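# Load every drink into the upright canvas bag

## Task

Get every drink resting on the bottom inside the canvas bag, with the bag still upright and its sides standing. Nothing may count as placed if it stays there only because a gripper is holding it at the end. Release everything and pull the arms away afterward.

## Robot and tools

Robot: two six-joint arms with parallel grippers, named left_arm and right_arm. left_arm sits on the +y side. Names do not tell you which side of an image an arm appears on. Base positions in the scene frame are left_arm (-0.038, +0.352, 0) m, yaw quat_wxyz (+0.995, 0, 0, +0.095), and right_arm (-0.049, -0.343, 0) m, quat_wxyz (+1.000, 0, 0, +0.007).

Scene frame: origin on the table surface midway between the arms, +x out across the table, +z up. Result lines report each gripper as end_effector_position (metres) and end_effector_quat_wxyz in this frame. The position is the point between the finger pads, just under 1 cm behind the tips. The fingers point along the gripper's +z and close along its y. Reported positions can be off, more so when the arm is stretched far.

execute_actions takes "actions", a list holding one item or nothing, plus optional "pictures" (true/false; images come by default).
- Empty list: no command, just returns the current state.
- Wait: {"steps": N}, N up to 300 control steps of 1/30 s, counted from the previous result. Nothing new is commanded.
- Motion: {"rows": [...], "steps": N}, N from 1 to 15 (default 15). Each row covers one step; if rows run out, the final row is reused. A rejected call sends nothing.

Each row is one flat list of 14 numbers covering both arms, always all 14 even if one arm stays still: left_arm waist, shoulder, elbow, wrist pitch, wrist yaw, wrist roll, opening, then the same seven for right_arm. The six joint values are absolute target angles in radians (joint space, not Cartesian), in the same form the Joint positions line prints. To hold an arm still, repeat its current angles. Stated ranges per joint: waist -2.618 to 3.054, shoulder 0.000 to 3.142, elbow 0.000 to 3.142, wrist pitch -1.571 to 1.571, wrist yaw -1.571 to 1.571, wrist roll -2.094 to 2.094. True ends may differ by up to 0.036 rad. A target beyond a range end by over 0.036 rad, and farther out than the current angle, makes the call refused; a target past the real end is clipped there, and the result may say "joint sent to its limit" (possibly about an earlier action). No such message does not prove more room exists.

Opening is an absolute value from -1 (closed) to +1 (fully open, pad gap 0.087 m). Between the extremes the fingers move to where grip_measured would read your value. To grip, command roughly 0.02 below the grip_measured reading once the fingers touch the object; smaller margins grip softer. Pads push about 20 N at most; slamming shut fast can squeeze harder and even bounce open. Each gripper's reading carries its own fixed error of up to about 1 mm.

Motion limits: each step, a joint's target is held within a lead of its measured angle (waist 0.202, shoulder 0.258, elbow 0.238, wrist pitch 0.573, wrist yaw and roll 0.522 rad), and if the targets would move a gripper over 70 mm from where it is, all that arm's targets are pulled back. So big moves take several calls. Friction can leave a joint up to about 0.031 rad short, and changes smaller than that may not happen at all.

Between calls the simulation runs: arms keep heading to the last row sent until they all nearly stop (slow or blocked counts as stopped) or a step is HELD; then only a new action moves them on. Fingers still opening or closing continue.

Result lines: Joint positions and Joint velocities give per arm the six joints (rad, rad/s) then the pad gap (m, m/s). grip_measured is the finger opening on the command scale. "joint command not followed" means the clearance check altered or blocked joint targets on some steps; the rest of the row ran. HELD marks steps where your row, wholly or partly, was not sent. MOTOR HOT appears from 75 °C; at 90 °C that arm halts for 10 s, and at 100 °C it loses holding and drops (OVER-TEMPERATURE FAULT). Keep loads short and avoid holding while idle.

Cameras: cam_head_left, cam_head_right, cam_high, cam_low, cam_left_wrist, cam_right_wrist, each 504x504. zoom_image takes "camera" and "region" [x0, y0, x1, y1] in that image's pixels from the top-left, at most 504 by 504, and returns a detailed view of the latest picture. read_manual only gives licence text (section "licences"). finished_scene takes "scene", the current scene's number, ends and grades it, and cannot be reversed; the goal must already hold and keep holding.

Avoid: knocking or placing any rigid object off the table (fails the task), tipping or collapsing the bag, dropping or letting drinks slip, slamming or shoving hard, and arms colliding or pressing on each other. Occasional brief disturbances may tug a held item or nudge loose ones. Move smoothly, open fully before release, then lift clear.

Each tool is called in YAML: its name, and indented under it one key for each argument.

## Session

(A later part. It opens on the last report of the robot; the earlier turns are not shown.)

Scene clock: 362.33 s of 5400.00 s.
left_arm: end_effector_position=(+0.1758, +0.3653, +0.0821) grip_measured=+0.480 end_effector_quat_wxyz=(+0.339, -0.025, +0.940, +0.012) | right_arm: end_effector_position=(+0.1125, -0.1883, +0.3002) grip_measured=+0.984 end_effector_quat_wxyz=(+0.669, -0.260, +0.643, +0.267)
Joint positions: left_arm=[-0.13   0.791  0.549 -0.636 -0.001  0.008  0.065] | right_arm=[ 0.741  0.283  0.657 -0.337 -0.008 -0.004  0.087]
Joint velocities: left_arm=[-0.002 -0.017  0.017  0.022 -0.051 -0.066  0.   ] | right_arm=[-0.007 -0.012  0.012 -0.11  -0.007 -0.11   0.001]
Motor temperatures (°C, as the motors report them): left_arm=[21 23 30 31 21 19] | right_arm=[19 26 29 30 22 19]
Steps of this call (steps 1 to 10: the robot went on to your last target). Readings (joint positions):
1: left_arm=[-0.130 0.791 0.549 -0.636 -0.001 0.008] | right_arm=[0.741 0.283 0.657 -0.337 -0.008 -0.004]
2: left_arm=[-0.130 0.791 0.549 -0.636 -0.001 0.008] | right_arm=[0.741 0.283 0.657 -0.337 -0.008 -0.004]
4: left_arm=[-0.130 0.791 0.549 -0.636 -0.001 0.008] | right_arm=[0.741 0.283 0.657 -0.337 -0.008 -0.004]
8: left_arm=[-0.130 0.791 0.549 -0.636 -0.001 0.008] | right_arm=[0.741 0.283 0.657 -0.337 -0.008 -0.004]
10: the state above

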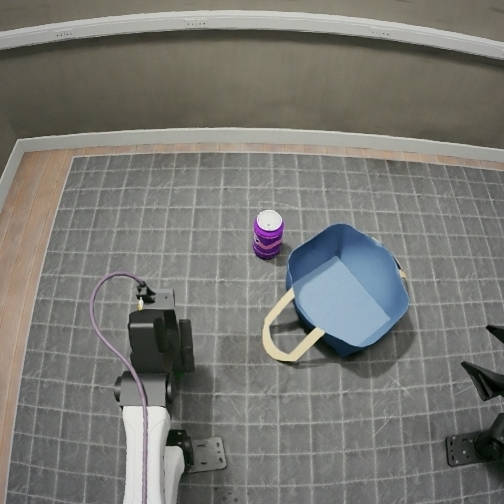

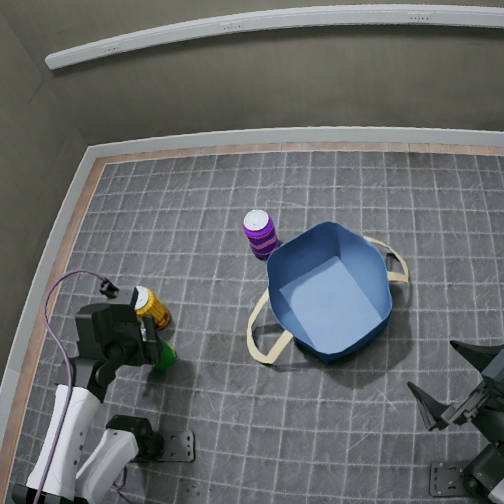

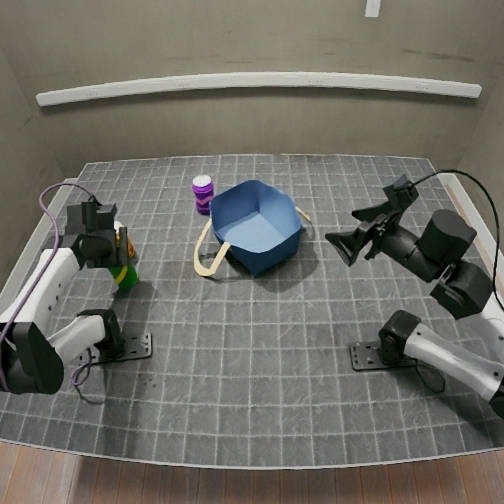

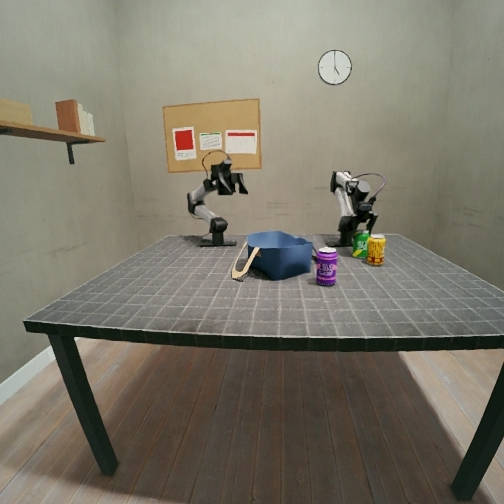

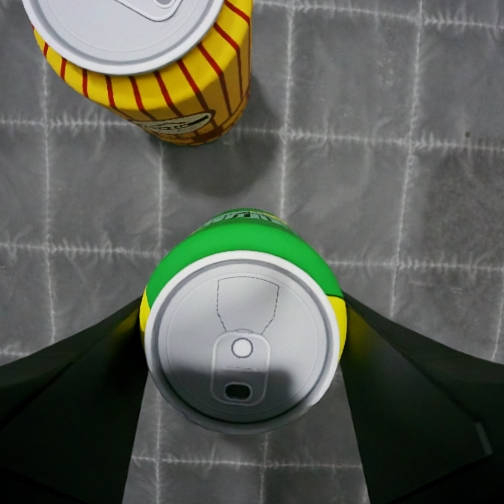

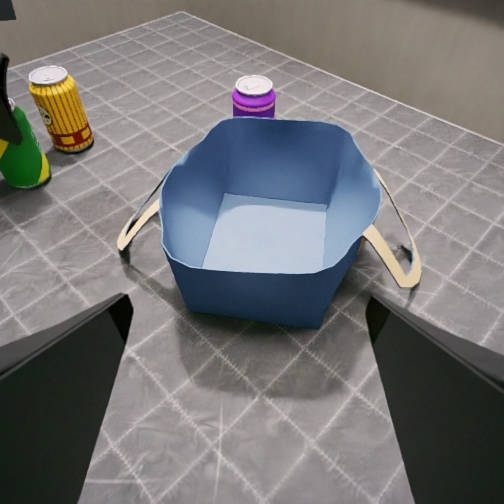

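execute_actions:
  actions:
    - {"rows": [[-0.138,0.79,0.55,-0.62,0,0,0.462,0.73,0.28,0.645,-0.33,0,0,1],[-0.138,0.795,0.56,-0.63,0,0,0.455,0.73,0.28,0.645,-0.33,0,0,1],[-0.138,0.8,0.58,-0.65,0,0,0.455,0.73,0.28,0.645,-0.33,0,0,1],[-0.138,0.805,0.61,-0.68,0,0,0.455,0.73,0.28,0.645,-0.33,0,0,1],[-0.138,0.812,0.65,-0.715,0,0,0.455,0.73,0.28,0.645,-0.33,0,0,1],[-0.138,0.82,0.7,-0.755,0,0,0.455,0.73,0.28,0.645,-0.33,0,0,1],[-0.138,0.83,0.75,-0.8,0,0,0.455,0.73,0.28,0.645,-0.33,0,0,1],[-0.14,0.84,0.8,-0.84,0,0,0.455,0.73,0.28,0.645,-0.33,0,0,1],[-0.15,0.85,0.855,-0.88,0,0,0.455,0.73,0.28,0.645,-0.33,0,0,1],[-0.17,0.865,0.91,-0.915,0,0,0.455,0.73,0.28,0.645,-0.33,0,0,1],[-0.2,0.885,0.965,-0.95,0,0,0.455,0.73,0.28,0.645,-0.33,0,0,1],[-0.23,0.91,1.02,-0.98,0,0,0.455,0.73,0.28,0.645,-0.33,0,0,1],[-0.27,0.94,1.075,-1.005,0,0,0.455,0.73,0.28,0.645,-0.33,0,0,1],[-0.31,0.97,1.13,-1.03,0,0,0.455,0.73,0.28,0.645,-0.33,0,0,1],[-0.35,1.0,1.185,-1.055,0,0,0.455,0.73,0.28,0.645,-0.33,0,0,1]], "steps": 15}
  pictures: false

execute_actions:
  actions:
    - {"rows": [[-0.4,1.03,1.24,-1.075,0,0,0.455,0.73,0.28,0.645,-0.33,0,0,1],[-0.45,1.065,1.29,-1.09,0,0,0.455,0.73,0.28,0.645,-0.33,0,0,1],[-0.5,1.1,1.34,-1.1,0,0,0.455,0.73,0.28,0.645,-0.33,0,0,1],[-0.55,1.14,1.385,-1.1,0,0,0.455,0.73,0.28,0.645,-0.33,0,0,1],[-0.6,1.185,1.425,-1.09,0,0,0.455,0.73,0.28,0.645,-0.33,0,0,1],[-0.65,1.23,1.465,-1.075,0,0,0.455,0.73,0.28,0.645,-0.33,0,0,1],[-0.7,1.28,1.503,-1.055,0,0,0.455,0.73,0.28,0.645,-0.33,0,0,1],[-0.74,1.33,1.54,-1.035,0,0,0.455,0.73,0.28,0.645,-0.33,0,0,1],[-0.78,1.38,1.577,-1.02,0,0,0.455,0.73,0.28,0.645,-0.33,0,0,1],[-0.82,1.43,1.615,-1.005,0,0,0.455,0.73,0.28,0.645,-0.33,0,0,1],[-0.85,1.48,1.655,-0.995,0,0,0.455,0.73,0.28,0.645,-0.33,0,0,1],[-0.88,1.53,1.695,-0.99,0,0,0.455,0.73,0.28,0.645,-0.33,0,0,1],[-0.9,1.575,1.737,-0.99,0,0,0.455,0.73,0.28,0.645,-0.33,0,0,1],[-0.92,1.62,1.78,-0.992,0,0,0.455,0.73,0.28,0.645,-0.33,0,0,1],[-0.935,1.66,1.822,-0.996,0,0,0.455,0.73,0.28,0.645,-0.33,0,0,1]], "steps": 15}
  pictures: false

execute_actions:
  actions:
    - {"rows": [[-0.945,1.7,1.865,-1.0,0,0,0.455,0.73,0.28,0.645,-0.33,0,0,1],[-0.953,1.74,1.908,-1.005,0,0,0.455,0.73,0.28,0.645,-0.33,0,0,1],[-0.96,1.775,1.948,-1.011,0,0,0.455,0.73,0.28,0.645,-0.33,0,0,1],[-0.965,1.81,1.987,-1.017,0,0,0.455,0.73,0.28,0.645,-0.33,0,0,1],[-0.966,1.84,2.022,-1.023,0,0,0.455,0.73,0.28,0.645,-0.33,0,0,1],[-0.966,1.865,2.053,-1.028,0,0,0.455,0.73,0.28,0.645,-0.33,0,0,1],[-0.966,1.887,2.08,-1.032,0,0,0.455,0.73,0.28,0.645,-0.33,0,0,1],[-0.966,1.905,2.102,-1.035,0,0,0.455,0.73,0.28,0.645,-0.33,0,0,1],[-0.966,1.918,2.118,-1.037,0,0,0.455,0.73,0.28,0.645,-0.33,0,0,1],[-0.966,1.926,2.128,-1.039,0,0,0.455,0.73,0.28,0.645,-0.33,0,0,1],[-0.966,1.93,2.133,-1.04,0,0,0.455,0.73,0.28,0.645,-0.33,0,0,1]], "steps": 15}
  pictures: false

execute_actions:
  actions:
    - {"steps": 10}

Scene clock: 443.90 s of 5400.00 s.
left_arm: end_effector_position=(+0.1954, +0.3336, +0.2028) grip_measured=+0.480 end_effector_quat_wxyz=(+0.357, +0.042, +0.933, -0.010) | right_arm: end_effector_position=(+0.1125, -0.1883, +0.3002) grip_measured=+0.984 end_effector_quat_wxyz=(+0.669, -0.260, +0.643, +0.267)
Joint positions: left_arm=[-0.277  0.935  1.062 -0.969 -0.009  0.007  0.065] | right_arm=[ 0.741  0.283  0.657 -0.337 -0.008 -0.004  0.087]
Joint velocities: left_arm=[-1.136  0.789  1.712 -0.725 -0.022  0.037 -0.001] | right_arm=[-0.012  0.002 -0.027  0.051 -0.037  0.037 -0.   ]
Motor temperatures (°C, as the motors report them): left_arm=[21 23 30 33 21 19] | right_arm=[19 23 28 33 22 19]
Steps of this call (steps 1 to 15: the robot went on to your last target; steps 16 to 90: nothing new was sent; then 78.07 s passed at rest; steps 91 to 105: all 15 steps of this action). Readings (joint positions):
91: left_arm=[-0.130 0.791 0.549 -0.636 -0.001 0.008] | right_arm=[0.741 0.283 0.657 -0.337 -0.008 -0.004]
92: left_arm=[-0.130 0.791 0.549 -0.636 -0.001 0.008] | right_arm=[0.741 0.283 0.657 -0.337 -0.008 -0.004]
94: left_arm=[-0.130 0.791 0.553 -0.642 -0.001 0.008] | right_arm=[0.741 0.283 0.657 -0.337 -0.008 -0.004]
98: left_arm=[-0.130 0.820 0.663 -0.768 -0.001 0.008] | right_arm=[0.741 0.283 0.657 -0.337 -0.008 -0.004]
105: the state above

Scene clock: 444.40 s of 5400.00 s.
left_arm: end_effector_position=(+0.2498, +0.1067, +0.2434) grip_measured=+0.480 end_effector_quat_wxyz=(+0.298, +0.330, +0.889, -0.108) | right_arm: end_effector_position=(+0.1125, -0.1883, +0.3002) grip_measured=+0.984 end_effector_quat_wxyz=(+0.669, -0.260, +0.643, +0.267)
Joint positions: left_arm=[-0.899  1.591  1.716 -1.05  -0.003  0.004  0.065] | right_arm=[ 0.741  0.283  0.657 -0.337 -0.008 -0.004  0.087]
Joint velocities: left_arm=[-0.603  1.424  1.126  0.007 -0.007  0.066  0.   ] | right_arm=[-0.012 -0.017  0.012  0.007  0.051  0.022  0.   ]
Motor temperatures (°C, as the motors report them): left_arm=[21 23 30 33 21 19] | right_arm=[19 23 28 33 22 19]
Steps of this call (steps 1 to 15: all 15 steps of this action). Readings (joint positions):
1: left_arm=[-0.318 0.963 1.120 -0.991 -0.010 0.006] | right_arm=[0.741 0.283 0.657 -0.337 -0.008 -0.004]
2: left_arm=[-0.363 0.993 1.175 -1.012 -0.011 0.006] | right_arm=[0.741 0.283 0.657 -0.337 -0.008 -0.004]
4: left_arm=[-0.460 1.060 1.277 -1.049 -0.010 0.006] | right_arm=[0.741 0.283 0.657 -0.337 -0.008 -0.004]
8: left_arm=[-0.656 1.226 1.451 -1.075 -0.009 0.004] | right_arm=[0.741 0.283 0.657 -0.337 -0.008 -0.004]
15: the state above

Scene clock: 444.90 s of 5400.00 s.
left_arm: end_effector_position=(+0.2986, +0.0238, +0.2340) grip_measured=+0.480 end_effector_quat_wxyz=(+0.303, +0.358, +0.875, -0.123) | right_arm: end_effector_position=(+0.1125, -0.1883, +0.3002) grip_measured=+0.984 end_effector_quat_wxyz=(+0.669, -0.260, +0.643, +0.267)
Joint positions: left_arm=[-0.964  1.939  2.09  -1.055  0.001  0.004  0.065] | right_arm=[ 0.741  0.283  0.657 -0.337 -0.008 -0.004  0.087]
Joint velocities: left_arm=[ 0.007  0.002  0.051 -0.125 -0.051  0.007  0.001] | right_arm=[ 0.007 -0.002  0.007 -0.037 -0.051  0.051  0.   ]
Motor temperatures (°C, as the motors report them): left_arm=[21 23 31 33 21 19] | right_arm=[19 23 28 33 22 19]
Steps of this call (steps 1 to 15: all 15 steps of this action). Readings (joint positions):
1: left_arm=[-0.917 1.639 1.756 -1.049 -0.002 0.004] | right_arm=[0.741 0.283 0.657 -0.337 -0.008 -0.004]
2: left_arm=[-0.932 1.684 1.796 -1.048 -0.000 0.004] | right_arm=[0.741 0.283 0.657 -0.337 -0.008 -0.004]
4: left_arm=[-0.953 1.765 1.877 -1.048 0.001 0.004] | right_arm=[0.741 0.283 0.657 -0.337 -0.008 -0.004]
8: left_arm=[-0.964 1.883 2.016 -1.050 0.001 0.004] | right_arm=[0.741 0.283 0.657 -0.337 -0.008 -0.004]
15: the state above

Scene clock: 445.23 s of 5400.00 s.
left_arm: end_effector_position=(+0.2972, +0.0251, +0.2340) grip_measured=+0.480 end_effector_quat_wxyz=(+0.300, +0.359, +0.876, -0.122) | right_arm: end_effector_position=(+0.1125, -0.1883, +0.3002) grip_measured=+0.984 end_effector_quat_wxyz=(+0.669, -0.260, +0.643, +0.267)
Joint positions: left_arm=[-0.964  1.939  2.093 -1.065  0.001  0.004  0.065] | right_arm=[ 0.741  0.283  0.657 -0.337 -0.008 -0.004  0.087]
Joint velocities: left_arm=[-0.017  0.002  0.002  0.051 -0.037 -0.037 -0.   ] | right_arm=[-0.002 -0.002  0.007  0.037  0.007 -0.022  0.001]
Motor temperatures (°C, as the motors report them): left_arm=[21 23 31 33 21 19] | right_arm=[19 23 28 33 22 19]
Steps of this call (steps 1 to 10: the robot went on to your last target). Readings (joint positions):
1: left_arm=[-0.964 1.939 2.091 -1.058 0.001 0.004] | right_arm=[0.741 0.283 0.657 -0.337 -0.008 -0.004]
2: left_arm=[-0.964 1.939 2.092 -1.060 0.001 0.004] | right_arm=[0.741 0.283 0.657 -0.337 -0.008 -0.004]
4: left_arm=[-0.964 1.939 2.093 -1.062 0.001 0.004] | right_arm=[0.741 0.283 0.657 -0.337 -0.008 -0.004]
8: left_arm=[-0.964 1.939 2.093 -1.065 0.001 0.004] | right_arm=[0.741 0.283 0.657 -0.337 -0.008 -0.004]
10: the state above

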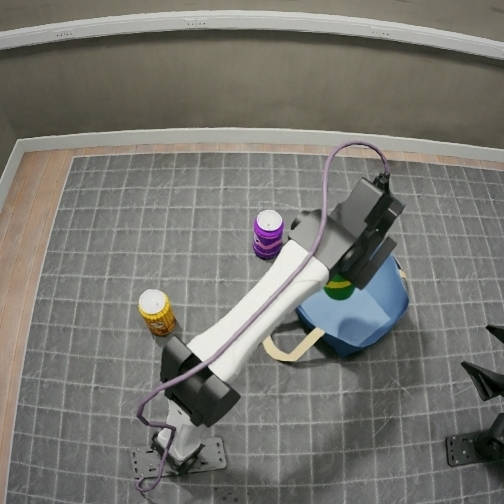

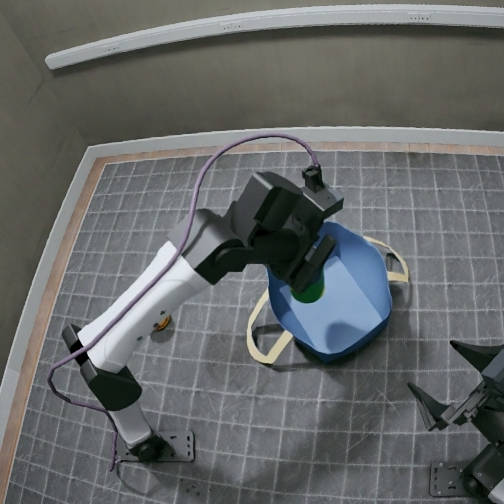

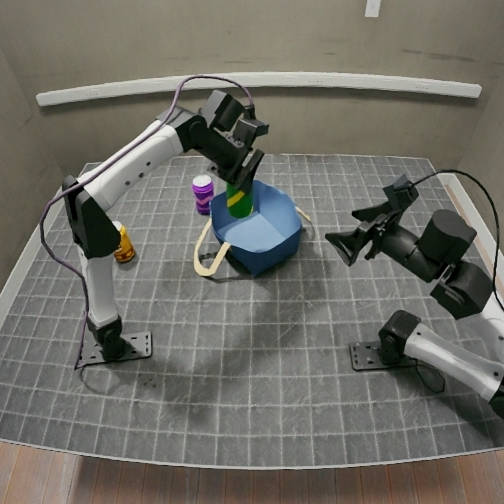

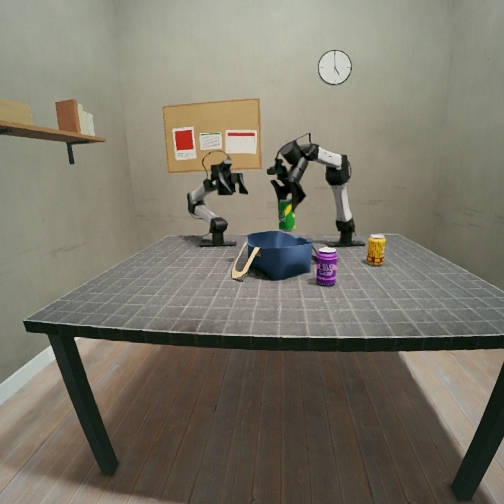

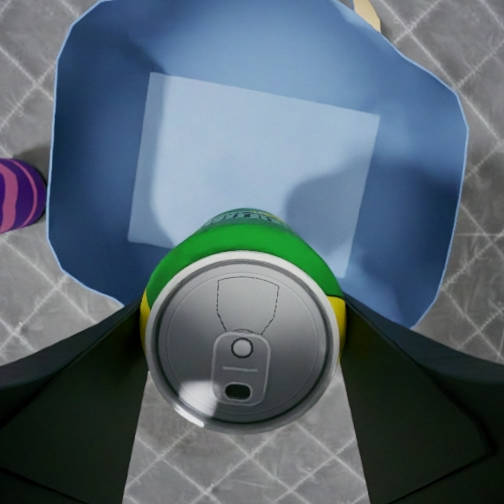

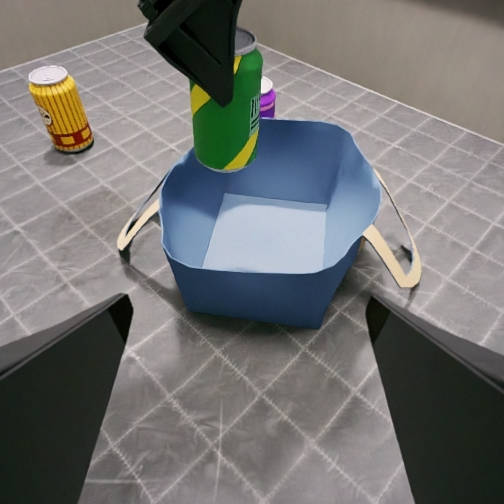

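execute_actions:
  actions:
    - {"rows": [[-0.968,1.932,2.133,-1.01,0,0,0.455,0.73,0.28,0.645,-0.33,0,0,1],[-0.97,1.938,2.133,-0.985,0,0,0.455,0.73,0.28,0.645,-0.33,0,0,1],[-0.972,1.948,2.133,-0.96,0,0,0.455,0.73,0.28,0.645,-0.33,0,0,1],[-0.974,1.962,2.133,-0.935,0,0,0.455,0.73,0.28,0.645,-0.33,0,0,1],[-0.976,1.979,2.133,-0.91,0,0,0.455,0.73,0.28,0.645,-0.33,0,0,1],[-0.978,1.998,2.133,-0.885,0,0,0.455,0.73,0.28,0.645,-0.33,0,0,1],[-0.98,2.018,2.13,-0.86,0,0,0.455,0.73,0.28,0.645,-0.33,0,0,1],[-0.98,2.038,2.125,-0.838,0,0,0.455,0.73,0.28,0.645,-0.33,0,0,1],[-0.98,2.057,2.118,-0.816,0,0,0.455,0.73,0.28,0.645,-0.33,0,0,1],[-0.98,2.074,2.108,-0.794,0,0,0.455,0.73,0.28,0.645,-0.33,0,0,1],[-0.98,2.089,2.097,-0.772,0,0,0.455,0.73,0.28,0.645,-0.33,0,0,1],[-0.98,2.102,2.085,-0.75,0,0,0.455,0.73,0.28,0.645,-0.33,0,0,1],[-0.98,2.112,2.071,-0.728,0,0,0.455,0.73,0.28,0.645,-0.33,0,0,1],[-0.98,2.119,2.055,-0.706,0,0,0.455,0.73,0.28,0.645,-0.33,0,0,1],[-0.98,2.123,2.037,-0.684,0,0,0.455,0.73,0.28,0.645,-0.33,0,0,1]], "steps": 15}
  pictures: false

execute_actions:
  actions:
    - {"rows": [[-0.98,2.124,2.017,-0.662,0,0,0.455,0.73,0.28,0.645,-0.33,0,0,1],[-0.98,2.124,1.996,-0.64,0,0,0.455,0.73,0.28,0.645,-0.33,0,0,1],[-0.98,2.124,1.974,-0.619,0,0,0.455,0.73,0.28,0.645,-0.33,0,0,1],[-0.98,2.124,1.952,-0.599,0,0,0.455,0.73,0.28,0.645,-0.33,0,0,1],[-0.98,2.124,1.93,-0.58,0,0,0.455,0.73,0.28,0.645,-0.33,0,0,1],[-0.98,2.124,1.909,-0.563,0,0,0.455,0.73,0.28,0.645,-0.33,0,0,1],[-0.98,2.124,1.89,-0.549,0,0,0.455,0.73,0.28,0.645,-0.33,0,0,1],[-0.98,2.124,1.873,-0.538,0,0,0.455,0.73,0.28,0.645,-0.33,0,0,1],[-0.98,2.124,1.86,-0.531,0,0,0.455,0.73,0.28,0.645,-0.33,0,0,1],[-0.98,2.124,1.85,-0.527,0,0,0.455,0.73,0.28,0.645,-0.33,0,0,1],[-0.98,2.124,1.844,-0.527,0,0,0.455,0.73,0.28,0.645,-0.33,0,0,1],[-0.98,2.124,1.842,-0.527,0,0,0.455,0.73,0.28,0.645,-0.33,0,0,1]], "steps": 15}
  pictures: false

execute_actions:
  actions:
    - {"steps": 10}

Scene clock: 491.60 s of 5400.00 s.
left_arm: end_effector_position=(+0.3401, -0.0241, +0.1653) grip_measured=+0.480 end_effector_quat_wxyz=(+0.313, +0.361, +0.869, -0.129) | right_arm: end_effector_position=(+0.1125, -0.1883, +0.3002) grip_measured=+0.984 end_effector_quat_wxyz=(+0.669, -0.260, +0.643, +0.267)
Joint positions: left_arm=[-0.974  2.122  2.065 -0.824  0.001  0.004  0.065] | right_arm=[ 0.741  0.283  0.657 -0.337 -0.008 -0.004  0.087]
Joint velocities: left_arm=[-0.007  0.33  -0.496  0.637 -0.007 -0.051 -0.001] | right_arm=[ 0.012 -0.002  0.002  0.022  0.007  0.007  0.001]
Motor temperatures (°C, as the motors report them): left_arm=[21 34 38 34 21 19] | right_arm=[19 23 28 33 22 19]
Steps of this call (steps 1 to 30: the robot went on to your last target; steps 31 to 90: nothing new was sent; then 42.87 s passed at rest; steps 91 to 105: all 15 steps of this action). Readings (joint positions):
91: left_arm=[-0.964 1.939 2.093 -1.066 0.001 0.004] | right_arm=[0.741 0.283 0.657 -0.337 -0.008 -0.004]
92: left_arm=[-0.964 1.939 2.093 -1.065 0.001 0.004] | right_arm=[0.741 0.283 0.657 -0.337 -0.008 -0.004]
94: left_arm=[-0.964 1.943 2.093 -1.053 0.001 0.004] | right_arm=[0.741 0.283 0.657 -0.337 -0.008 -0.004]
98: left_arm=[-0.968 1.987 2.100 -0.983 0.001 0.004] | right_arm=[0.741 0.283 0.657 -0.337 -0.008 -0.004]
105: the state above

Scene clock: 492.10 s of 5400.00 s.
left_arm: end_effector_position=(+0.3395, -0.0236, +0.0943) grip_measured=+0.480 end_effector_quat_wxyz=(+0.294, +0.364, +0.876, -0.121) | right_arm: end_effector_position=(+0.1125, -0.1883, +0.3002) grip_measured=+0.984 end_effector_quat_wxyz=(+0.669, -0.260, +0.643, +0.267)
Joint positions: left_arm=[-0.974  2.145  1.839 -0.618  0.001  0.004  0.065] | right_arm=[ 0.741  0.283  0.657 -0.337 -0.008 -0.004  0.087]
Joint velocities: left_arm=[ 0.002  0.007 -0.012  0.081  0.081 -0.051 -0.001] | right_arm=[ 0.012  0.007  0.002 -0.037  0.037 -0.022  0.   ]
Motor temperatures (°C, as the motors report them): left_arm=[21 34 38 34 21 19] | right_arm=[19 23 28 33 22 19]
Steps of this call (steps 1 to 15: all 15 steps of this action). Readings (joint positions):
1: left_arm=[-0.974 2.132 2.047 -0.803 0.001 0.004] | right_arm=[0.741 0.283 0.657 -0.337 -0.008 -0.004]
2: left_arm=[-0.974 2.139 2.026 -0.784 0.001 0.004] | right_arm=[0.741 0.283 0.657 -0.337 -0.008 -0.004]
4: left_arm=[-0.974 2.145 1.982 -0.747 0.001 0.004] | right_arm=[0.741 0.283 0.657 -0.337 -0.008 -0.004]
8: left_arm=[-0.974 2.145 1.903 -0.675 0.001 0.004] | right_arm=[0.741 0.283 0.657 -0.337 -0.008 -0.004]
15: the state above

Scene clock: 492.43 s of 5400.00 s.
left_arm: end_effector_position=(+0.3438, -0.0277, +0.0975) grip_measured=+0.480 end_effector_quat_wxyz=(+0.305, +0.362, +0.872, -0.126) | right_arm: end_effector_position=(+0.1125, -0.1883, +0.3002) grip_measured=+0.984 end_effector_quat_wxyz=(+0.669, -0.260, +0.643, +0.267)
Joint positions: left_arm=[-0.974  2.145  1.839 -0.591  0.001  0.004  0.065] | right_arm=[ 0.741  0.283  0.657 -0.337 -0.008 -0.004  0.087]
Joint velocities: left_arm=[ 0.012  0.002 -0.017  0.007  0.081 -0.051  0.   ] | right_arm=[-0.007 -0.007 -0.002  0.022 -0.022 -0.007  0.   ]
Motor temperatures (°C, as the motors report them): left_arm=[21 34 38 34 21 19] | right_arm=[19 23 28 33 22 19]
Steps of this call (steps 1 to 10: the robot went on to your last target). Readings (joint positions):
1: left_arm=[-0.974 2.145 1.839 -0.614 0.001 0.004] | right_arm=[0.741 0.283 0.657 -0.337 -0.008 -0.004]
2: left_arm=[-0.974 2.145 1.839 -0.609 0.001 0.004] | right_arm=[0.741 0.283 0.657 -0.337 -0.008 -0.004]
4: left_arm=[-0.974 2.145 1.839 -0.600 0.001 0.004] | right_arm=[0.741 0.283 0.657 -0.337 -0.008 -0.004]
8: left_arm=[-0.974 2.145 1.839 -0.592 0.001 0.004] | right_arm=[0.741 0.283 0.657 -0.337 -0.008 -0.004]
10: the state above

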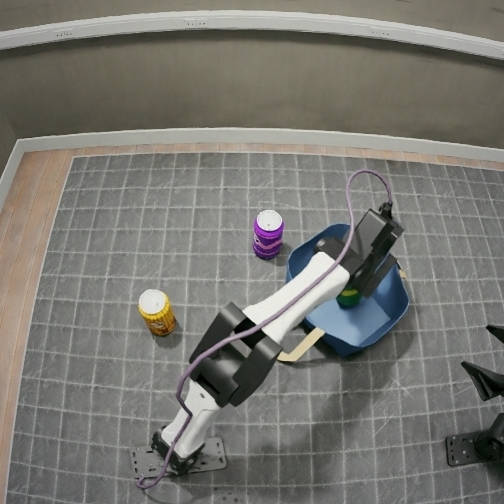

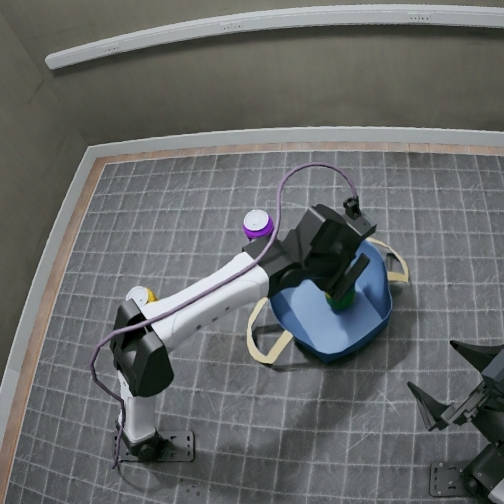

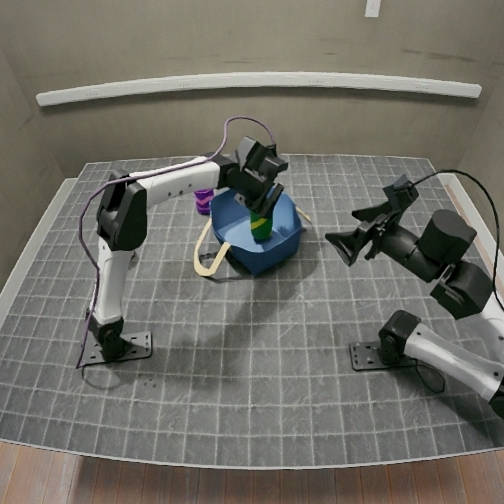

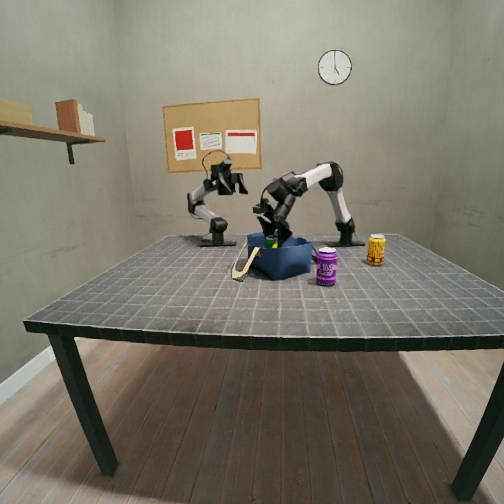

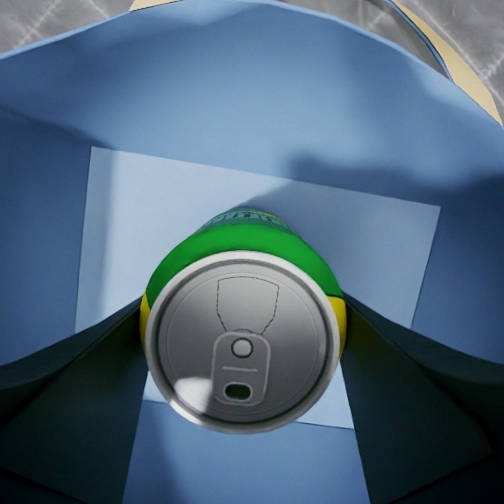

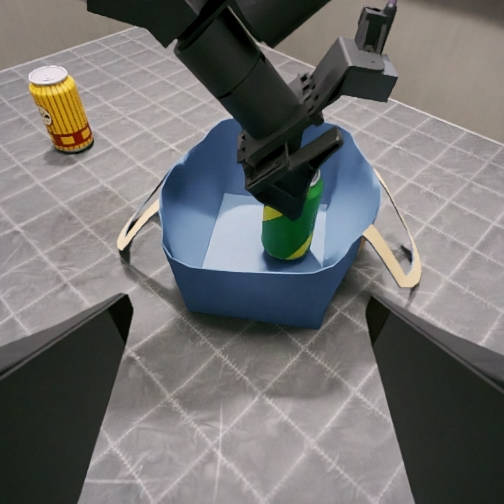

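execute_actions:
  actions:
    - {"rows": [[-0.98,2.124,1.84,-0.515,0,0,0.455,0.73,0.28,0.645,-0.33,0,0,1],[-0.98,2.124,1.836,-0.503,0,0,0.455,0.73,0.28,0.645,-0.33,0,0,1],[-0.98,2.124,1.83,-0.491,0,0,0.455,0.73,0.28,0.645,-0.33,0,0,1],[-0.98,2.124,1.823,-0.48,0,0,0.455,0.73,0.28,0.645,-0.33,0,0,1],[-0.98,2.124,1.816,-0.47,0,0,0.455,0.73,0.28,0.645,-0.33,0,0,1],[-0.98,2.124,1.809,-0.461,0,0,0.455,0.73,0.28,0.645,-0.33,0,0,1],[-0.98,2.124,1.802,-0.454,0,0,0.455,0.73,0.28,0.645,-0.33,0,0,1],[-0.98,2.124,1.795,-0.448,0,0,0.455,0.73,0.28,0.645,-0.33,0,0,1],[-0.98,2.124,1.788,-0.445,0,0,0.455,0.73,0.28,0.645,-0.33,0,0,1],[-0.98,2.124,1.782,-0.443,0,0,0.455,0.73,0.28,0.645,-0.33,0,0,1],[-0.98,2.124,1.777,-0.443,0,0,0.455,0.73,0.28,0.645,-0.33,0,0,1],[-0.98,2.124,1.773,-0.443,0,0,0.455,0.73,0.28,0.645,-0.33,0,0,1]], "steps": 15}
  pictures: false

execute_actions:
  actions:
    - {"steps": 8}

Scene clock: 518.73 s of 5400.00 s.
left_arm: end_effector_position=(+0.3465, -0.0308, +0.0863) grip_measured=+0.480 end_effector_quat_wxyz=(+0.316, +0.361, +0.868, -0.131) | right_arm: end_effector_position=(+0.1125, -0.1883, +0.3002) grip_measured=+0.984 end_effector_quat_wxyz=(+0.669, -0.260, +0.643, +0.267)
Joint positions: left_arm=[-0.974  2.145  1.782 -0.51   0.002  0.004  0.065] | right_arm=[ 0.741  0.283  0.657 -0.337 -0.008 -0.004  0.087]
Joint velocities: left_arm=[-0.007  0.007  0.007 -0.007 -0.066 -0.022 -0.001] | right_arm=[-0.007  0.007 -0.002 -0.007 -0.037 -0.066  0.   ]
Motor temperatures (°C, as the motors report them): left_arm=[21 43 37 37 21 19] | right_arm=[19 23 28 33 22 19]
Steps of this call (steps 1 to 30: the robot went on to your last target; steps 31 to 90: nothing new was sent; then 22.80 s passed at rest; steps 91 to 105: all 15 steps of this action). Readings (joint positions):
91: left_arm=[-0.974 2.145 1.839 -0.589 0.001 0.004] | right_arm=[0.741 0.283 0.657 -0.337 -0.008 -0.004]
92: left_arm=[-0.974 2.145 1.839 -0.587 0.001 0.004] | right_arm=[0.741 0.283 0.657 -0.337 -0.008 -0.004]
94: left_arm=[-0.974 2.145 1.836 -0.576 0.001 0.004] | right_arm=[0.741 0.283 0.657 -0.337 -0.008 -0.004]
98: left_arm=[-0.974 2.145 1.813 -0.537 0.001 0.004] | right_arm=[0.741 0.283 0.657 -0.337 -0.008 -0.004]
105: the state above

Scene clock: 519.00 s of 5400.00 s.
left_arm: end_effector_position=(+0.3470, -0.0314, +0.0868) grip_measured=+0.480 end_effector_quat_wxyz=(+0.318, +0.360, +0.867, -0.131) | right_arm: end_effector_position=(+0.1125, -0.1883, +0.3002) grip_measured=+0.984 end_effector_quat_wxyz=(+0.669, -0.260, +0.643, +0.267)
Joint positions: left_arm=[-0.974  2.145  1.782 -0.506  0.002  0.004  0.065] | right_arm=[ 0.741  0.283  0.657 -0.337 -0.008 -0.004  0.087]
Joint velocities: left_arm=[ 0.002 -0.012  0.012 -0.066  0.007 -0.037  0.   ] | right_arm=[-0.007  0.012 -0.017 -0.037 -0.022  0.007  0.   ]
Motor temperatures (°C, as the motors report them): left_arm=[21 43 37 37 21 19] | right_arm=[19 23 28 33 22 19]
Steps of this call (steps 1 to 8: the robot went on to your last target). Readings (joint positions):
1: left_arm=[-0.974 2.145 1.782 -0.509 0.002 0.004] | right_arm=[0.741 0.283 0.657 -0.337 -0.008 -0.004]
2: left_arm=[-0.974 2.145 1.782 -0.508 0.002 0.004] | right_arm=[0.741 0.283 0.657 -0.337 -0.008 -0.004]
4: left_arm=[-0.974 2.145 1.782 -0.507 0.002 0.004] | right_arm=[0.741 0.283 0.657 -0.337 -0.008 -0.004]
8: the state above

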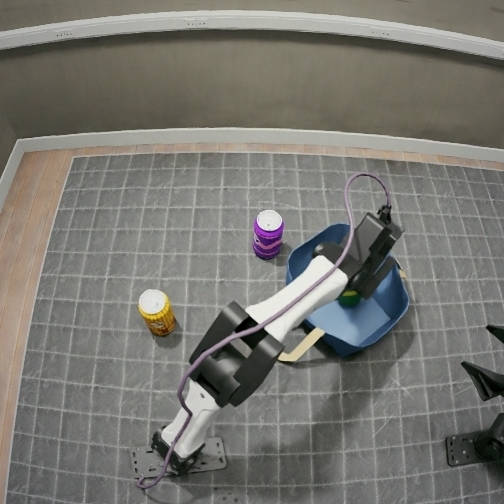

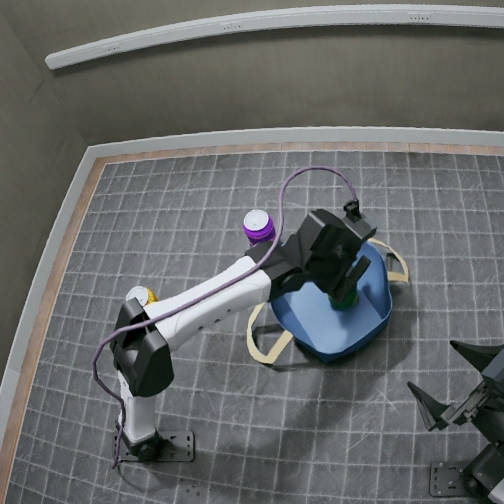

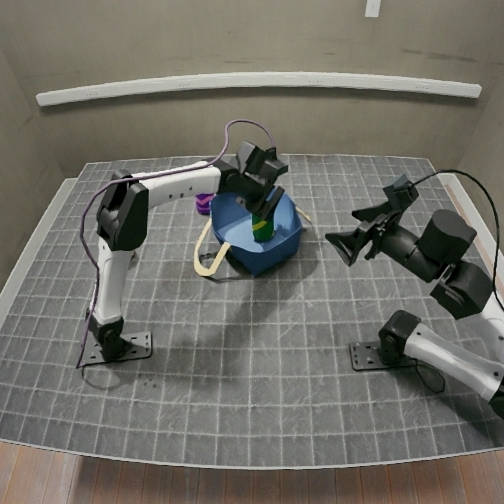

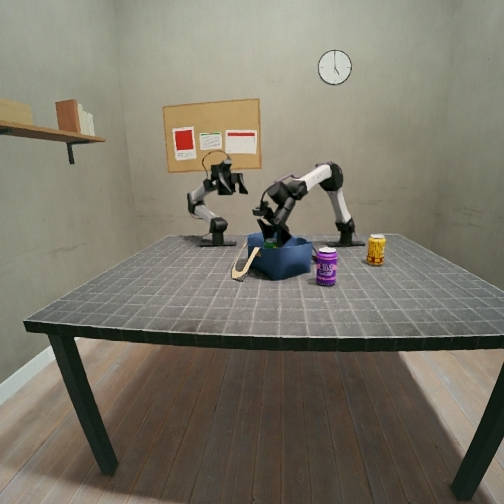

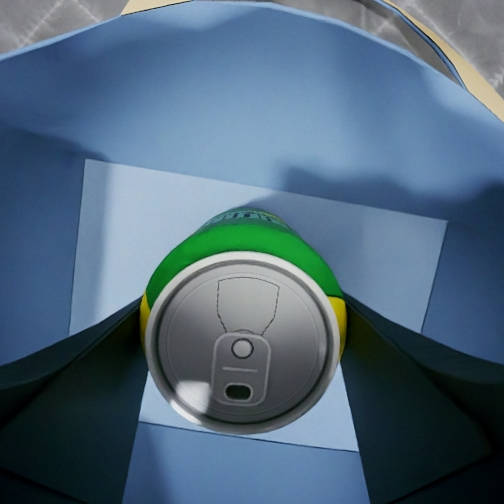

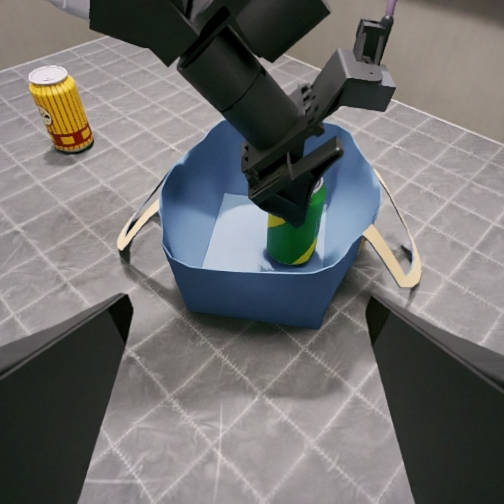

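execute_actions:
  actions:
    - {"rows": [[-0.98,2.124,1.768,-0.443,0,0,0.455,0.73,0.28,0.645,-0.33,0,0,1],[-0.98,2.124,1.763,-0.443,0,0,0.455,0.73,0.28,0.645,-0.33,0,0,1],[-0.98,2.124,1.758,-0.443,0,0,0.455,0.73,0.28,0.645,-0.33,0,0,1],[-0.98,2.124,1.753,-0.443,0,0,0.455,0.73,0.28,0.645,-0.33,0,0,1]], "steps": 10}
  pictures: false

Scene clock: 526.10 s of 5400.00 s.
left_arm: end_effector_position=(+0.3476, -0.0320, +0.0847) grip_measured=+0.480 end_effector_quat_wxyz=(+0.320, +0.360, +0.866, -0.132) | right_arm: end_effector_position=(+0.1125, -0.1883, +0.3002) grip_measured=+0.984 end_effector_quat_wxyz=(+0.669, -0.260, +0.643, +0.267)
Joint positions: left_arm=[-0.974  2.145  1.771 -0.489  0.002  0.004  0.065] | right_arm=[ 0.741  0.283  0.657 -0.337 -0.008 -0.004  0.087]
Joint velocities: left_arm=[ 0.002 -0.002 -0.002 -0.037  0.007  0.022  0.   ] | right_arm=[-0.002  0.002  0.007  0.037 -0.037 -0.022 -0.001]
Motor temperatures (°C, as the motors report them): left_arm=[21 45 37 38 21 19] | right_arm=[19 23 28 33 22 19]
Steps of this call (steps 1 to 15: the robot went on to your last target; steps 16 to 90: nothing new was sent; then 3.77 s passed at rest; steps 91 to 100: all 10 steps of this action). Readings (joint positions):
91: left_arm=[-0.974 2.145 1.780 -0.505 0.002 0.004] | right_arm=[0.741 0.283 0.657 -0.337 -0.008 -0.004]
92: left_arm=[-0.974 2.145 1.777 -0.503 0.002 0.004] | right_arm=[0.741 0.283 0.657 -0.337 -0.008 -0.004]
94: left_arm=[-0.974 2.145 1.773 -0.494 0.002 0.004] | right_arm=[0.741 0.283 0.657 -0.337 -0.008 -0.004]
98: left_arm=[-0.974 2.145 1.771 -0.489 0.002 0.004] | right_arm=[0.741 0.283 0.657 -0.337 -0.008 -0.004]
100: the state above

execute_actions:
  actions:
    - {"rows": [[-0.98,2.13,1.76,-0.47,0,0,0.5,0.73,0.28,0.645,-0.33,0,0,1],[-0.98,2.13,1.76,-0.48,0,0,0.56,0.73,0.28,0.645,-0.33,0,0,1],[-0.98,2.13,1.765,-0.49,0,0,0.64,0.73,0.28,0.645,-0.33,0,0,1],[-0.98,2.13,1.77,-0.49,0,0,0.74,0.73,0.28,0.645,-0.33,0,0,1],[-0.98,2.13,1.77,-0.49,0,0,0.86,0.73,0.28,0.645,-0.33,0,0,1],[-0.98,2.125,1.77,-0.495,0,0,1,0.73,0.28,0.645,-0.33,0,0,1],[-0.98,2.115,1.77,-0.51,0,0,1,0.73,0.28,0.645,-0.33,0,0,1],[-0.98,2.095,1.77,-0.535,0,0,1,0.73,0.28,0.645,-0.33,0,0,1],[-0.98,2.07,1.77,-0.565,0,0,1,0.73,0.28,0.645,-0.33,0,0,1],[-0.98,2.04,1.77,-0.6,0,0,1,0.73,0.28,0.645,-0.33,0,0,1],[-0.98,2.005,1.77,-0.635,0,0,1,0.73,0.28,0.645,-0.33,0,0,1],[-0.98,1.97,1.765,-0.67,0,0,1,0.73,0.28,0.645,-0.33,0,0,1],[-0.975,1.93,1.75,-0.7,0,0,1,0.73,0.28,0.645,-0.33,0,0,1],[-0.96,1.89,1.73,-0.725,0,0,1,0.73,0.28,0.645,-0.33,0,0,1],[-0.93,1.85,1.705,-0.742,0,0,1,0.73,0.28,0.645,-0.33,0,0,1]], "steps": 15}
  pictures: false

execute_actions:
  actions:
    - {"rows": [[-0.89,1.81,1.675,-0.753,0,0,1,0.73,0.28,0.645,-0.33,0,0,1],[-0.84,1.77,1.64,-0.76,0,0,1,0.73,0.28,0.645,-0.33,0,0,1],[-0.78,1.73,1.6,-0.762,0,0,1,0.73,0.28,0.645,-0.33,0,0,1],[-0.72,1.69,1.56,-0.762,0,0,1,0.73,0.28,0.645,-0.33,0,0,1],[-0.655,1.65,1.52,-0.76,0,0,1,0.73,0.28,0.645,-0.33,0,0,1],[-0.59,1.61,1.48,-0.756,0,0,1,0.73,0.28,0.645,-0.33,0,0,1],[-0.525,1.57,1.44,-0.75,0,0,1,0.73,0.28,0.645,-0.33,0,0,1],[-0.46,1.53,1.4,-0.743,0,0,1,0.73,0.28,0.645,-0.33,0,0,1],[-0.395,1.49,1.36,-0.735,0,0,1,0.73,0.28,0.645,-0.33,0,0,1],[-0.33,1.45,1.32,-0.726,0,0,1,0.73,0.28,0.645,-0.33,0,0,1],[-0.27,1.415,1.28,-0.716,0,0,1,0.73,0.28,0.645,-0.33,0,0,1],[-0.215,1.38,1.24,-0.705,0,0,1,0.73,0.28,0.645,-0.33,0,0,1],[-0.165,1.35,1.2,-0.693,0,0,1,0.73,0.28,0.645,-0.33,0,0,1],[-0.12,1.32,1.16,-0.681,0,0,1,0.73,0.28,0.645,-0.33,0,0,1],[-0.085,1.295,1.125,-0.67,0,0,1,0.73,0.28,0.645,-0.33,0,0,1]], "steps": 15}
  pictures: false

execute_actions:
  actions:
    - {"rows": [[-0.06,1.272,1.092,-0.66,0,0,1,0.73,0.28,0.645,-0.33,0,0,1],[-0.043,1.253,1.063,-0.652,0,0,1,0.73,0.28,0.645,-0.33,0,0,1],[-0.034,1.238,1.04,-0.646,0,0,1,0.73,0.28,0.645,-0.33,0,0,1],[-0.031,1.227,1.02,-0.643,0,0,1,0.73,0.28,0.645,-0.33,0,0,1],[-0.031,1.22,1.007,-0.642,0,0,1,0.73,0.28,0.645,-0.33,0,0,1],[-0.031,1.217,1.0,-0.642,0,0,1,0.73,0.28,0.645,-0.33,0,0,1]], "steps": 15}

Scene clock: 591.97 s of 5400.00 s.
left_arm: end_effector_position=(+0.3228, -0.0041, +0.1506) grip_measured=+0.989 end_effector_quat_wxyz=(+0.328, +0.357, +0.864, -0.135) | right_arm: end_effector_position=(+0.1125, -0.1883, +0.3002) grip_measured=+0.984 end_effector_quat_wxyz=(+0.669, -0.260, +0.643, +0.267)
Joint positions: left_arm=[-0.97   1.96   1.748 -0.634  0.002  0.004  0.087] | right_arm=[ 0.741  0.283  0.657 -0.337 -0.008 -0.004  0.087]
Joint velocities: left_arm=[ 0.115 -1.409 -0.408 -0.623 -0.037 -0.007 -0.   ] | right_arm=[-0.007 -0.012 -0.017  0.007 -0.022 -0.037 -0.   ]
Motor temperatures (°C, as the motors report them): left_arm=[21 53 34 39 21 19] | right_arm=[19 23 28 33 22 19]
Steps of this call (steps 1 to 15: the robot went on to your last target; steps 16 to 90: nothing new was sent; then 62.37 s passed at rest; steps 91 to 105: all 15 steps of this action). Readings (joint positions):
91: left_arm=[-0.974 2.145 1.771 -0.489 0.002 0.004] | right_arm=[0.741 0.283 0.657 -0.337 -0.008 -0.004]
92: left_arm=[-0.974 2.145 1.771 -0.489 0.002 0.004] | right_arm=[0.741 0.283 0.657 -0.337 -0.008 -0.004]
94: left_arm=[-0.974 2.145 1.771 -0.489 0.002 0.004] | right_arm=[0.741 0.283 0.657 -0.337 -0.008 -0.004]
98: left_arm=[-0.974 2.142 1.771 -0.493 0.002 0.004] | right_arm=[0.741 0.283 0.657 -0.337 -0.008 -0.004]
105: the state above

Scene clock: 592.47 s of 5400.00 s.
left_arm: end_effector_position=(+0.3190, +0.3479, +0.1788) grip_measured=+0.989 end_effector_quat_wxyz=(+0.356, +0.007, +0.934, -0.002) | right_arm: end_effector_position=(+0.1125, -0.1883, +0.3002) grip_measured=+0.984 end_effector_quat_wxyz=(+0.669, -0.260, +0.643, +0.267)
Joint positions: left_arm=[-0.201  1.382  1.221 -0.682  0.002  0.004  0.087] | right_arm=[ 0.741  0.283  0.657 -0.337 -0.008 -0.004  0.087]
Joint velocities: left_arm=[ 2.024 -1.126 -1.336  0.066 -0.095 -0.037  0.   ] | right_arm=[-0.012 -0.002 -0.027 -0.037 -0.007  0.007 -0.   ]
Motor temperatures (°C, as the motors report them): left_arm=[21 53 34 38 21 19] | right_arm=[19 23 28 33 22 19]
Steps of this call (steps 1 to 15: all 15 steps of this action). Readings (joint positions):
1: left_arm=[-0.959 1.911 1.732 -0.650 0.004 0.004] | right_arm=[0.741 0.283 0.657 -0.337 -0.008 -0.004]
2: left_arm=[-0.938 1.860 1.712 -0.663 0.007 0.004] | right_arm=[0.741 0.283 0.657 -0.337 -0.008 -0.004]
4: left_arm=[-0.862 1.770 1.669 -0.676 0.010 0.004] | right_arm=[0.741 0.283 0.657 -0.337 -0.008 -0.004]
8: left_arm=[-0.646 1.635 1.545 -0.682 0.007 0.004] | right_arm=[0.741 0.283 0.657 -0.337 -0.008 -0.004]
15: the state above

Scene clock: 592.97 s of 5400.00 s.
left_arm: end_effector_position=(+0.2695, +0.4031, +0.1490) grip_measured=+0.989 end_effector_quat_wxyz=(+0.335, -0.075, +0.939, +0.032) | right_arm: end_effector_position=(+0.1125, -0.1883, +0.3002) grip_measured=+0.984 end_effector_quat_wxyz=(+0.669, -0.260, +0.643, +0.267)
Joint positions: left_arm=[-0.031  1.236  1.017 -0.665 -0.009  0.004  0.087] | right_arm=[ 0.741  0.283  0.657 -0.337 -0.008 -0.004  0.087]
Joint velocities: left_arm=[ 0.007 -0.007  0.002  0.051  0.037  0.051 -0.   ] | right_arm=[-0.007 -0.007 -0.017 -0.037 -0.125  0.022 -0.001]
Motor temperatures (°C, as the motors report them): left_arm=[21 53 34 38 21 19] | right_arm=[19 23 28 33 22 19]
Steps of this call (steps 1 to 15: all 15 steps of this action). Readings (joint positions):
1: left_arm=[-0.135 1.345 1.178 -0.681 -0.001 0.004] | right_arm=[0.741 0.283 0.657 -0.337 -0.008 -0.004]
2: left_arm=[-0.084 1.313 1.140 -0.679 -0.007 0.004] | right_arm=[0.741 0.283 0.657 -0.337 -0.008 -0.004]
4: left_arm=[-0.036 1.266 1.080 -0.677 -0.011 0.004] | right_arm=[0.741 0.283 0.657 -0.337 -0.008 -0.004]
8: left_arm=[-0.031 1.236 1.023 -0.676 -0.010 0.004] | right_arm=[0.741 0.283 0.657 -0.337 -0.008 -0.004]
15: the state above

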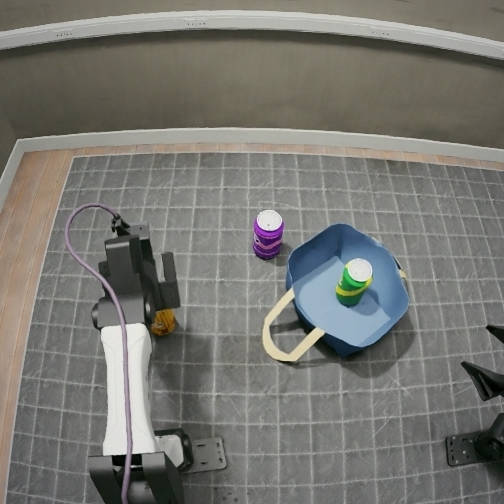

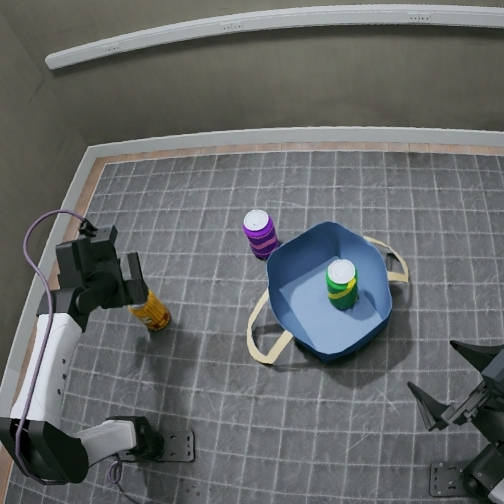

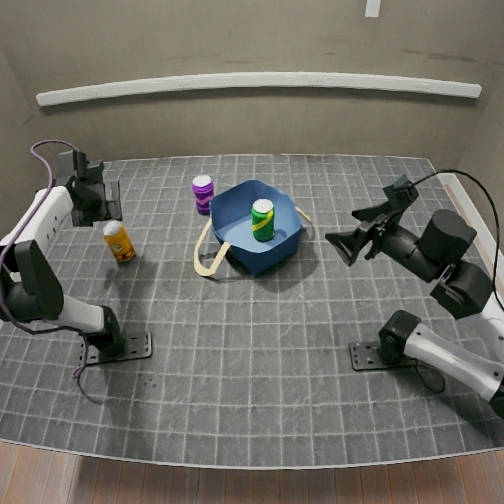

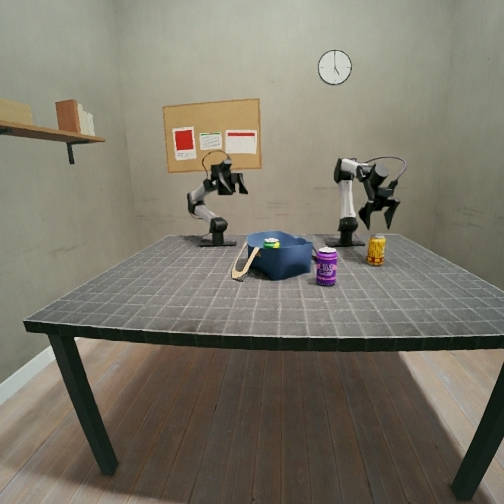

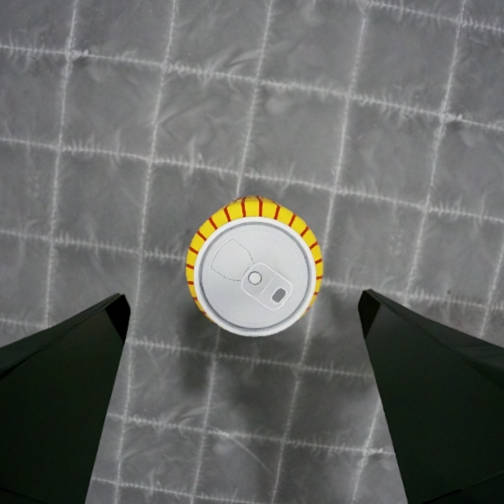

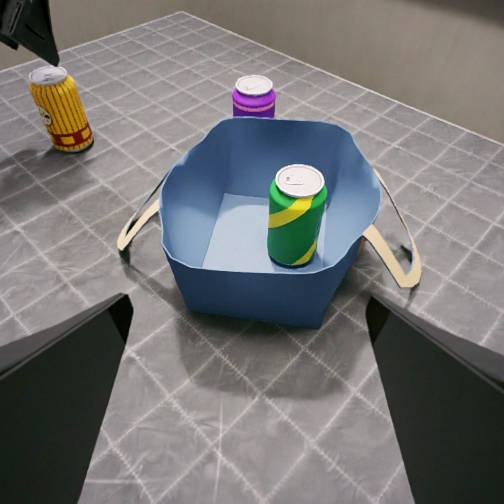

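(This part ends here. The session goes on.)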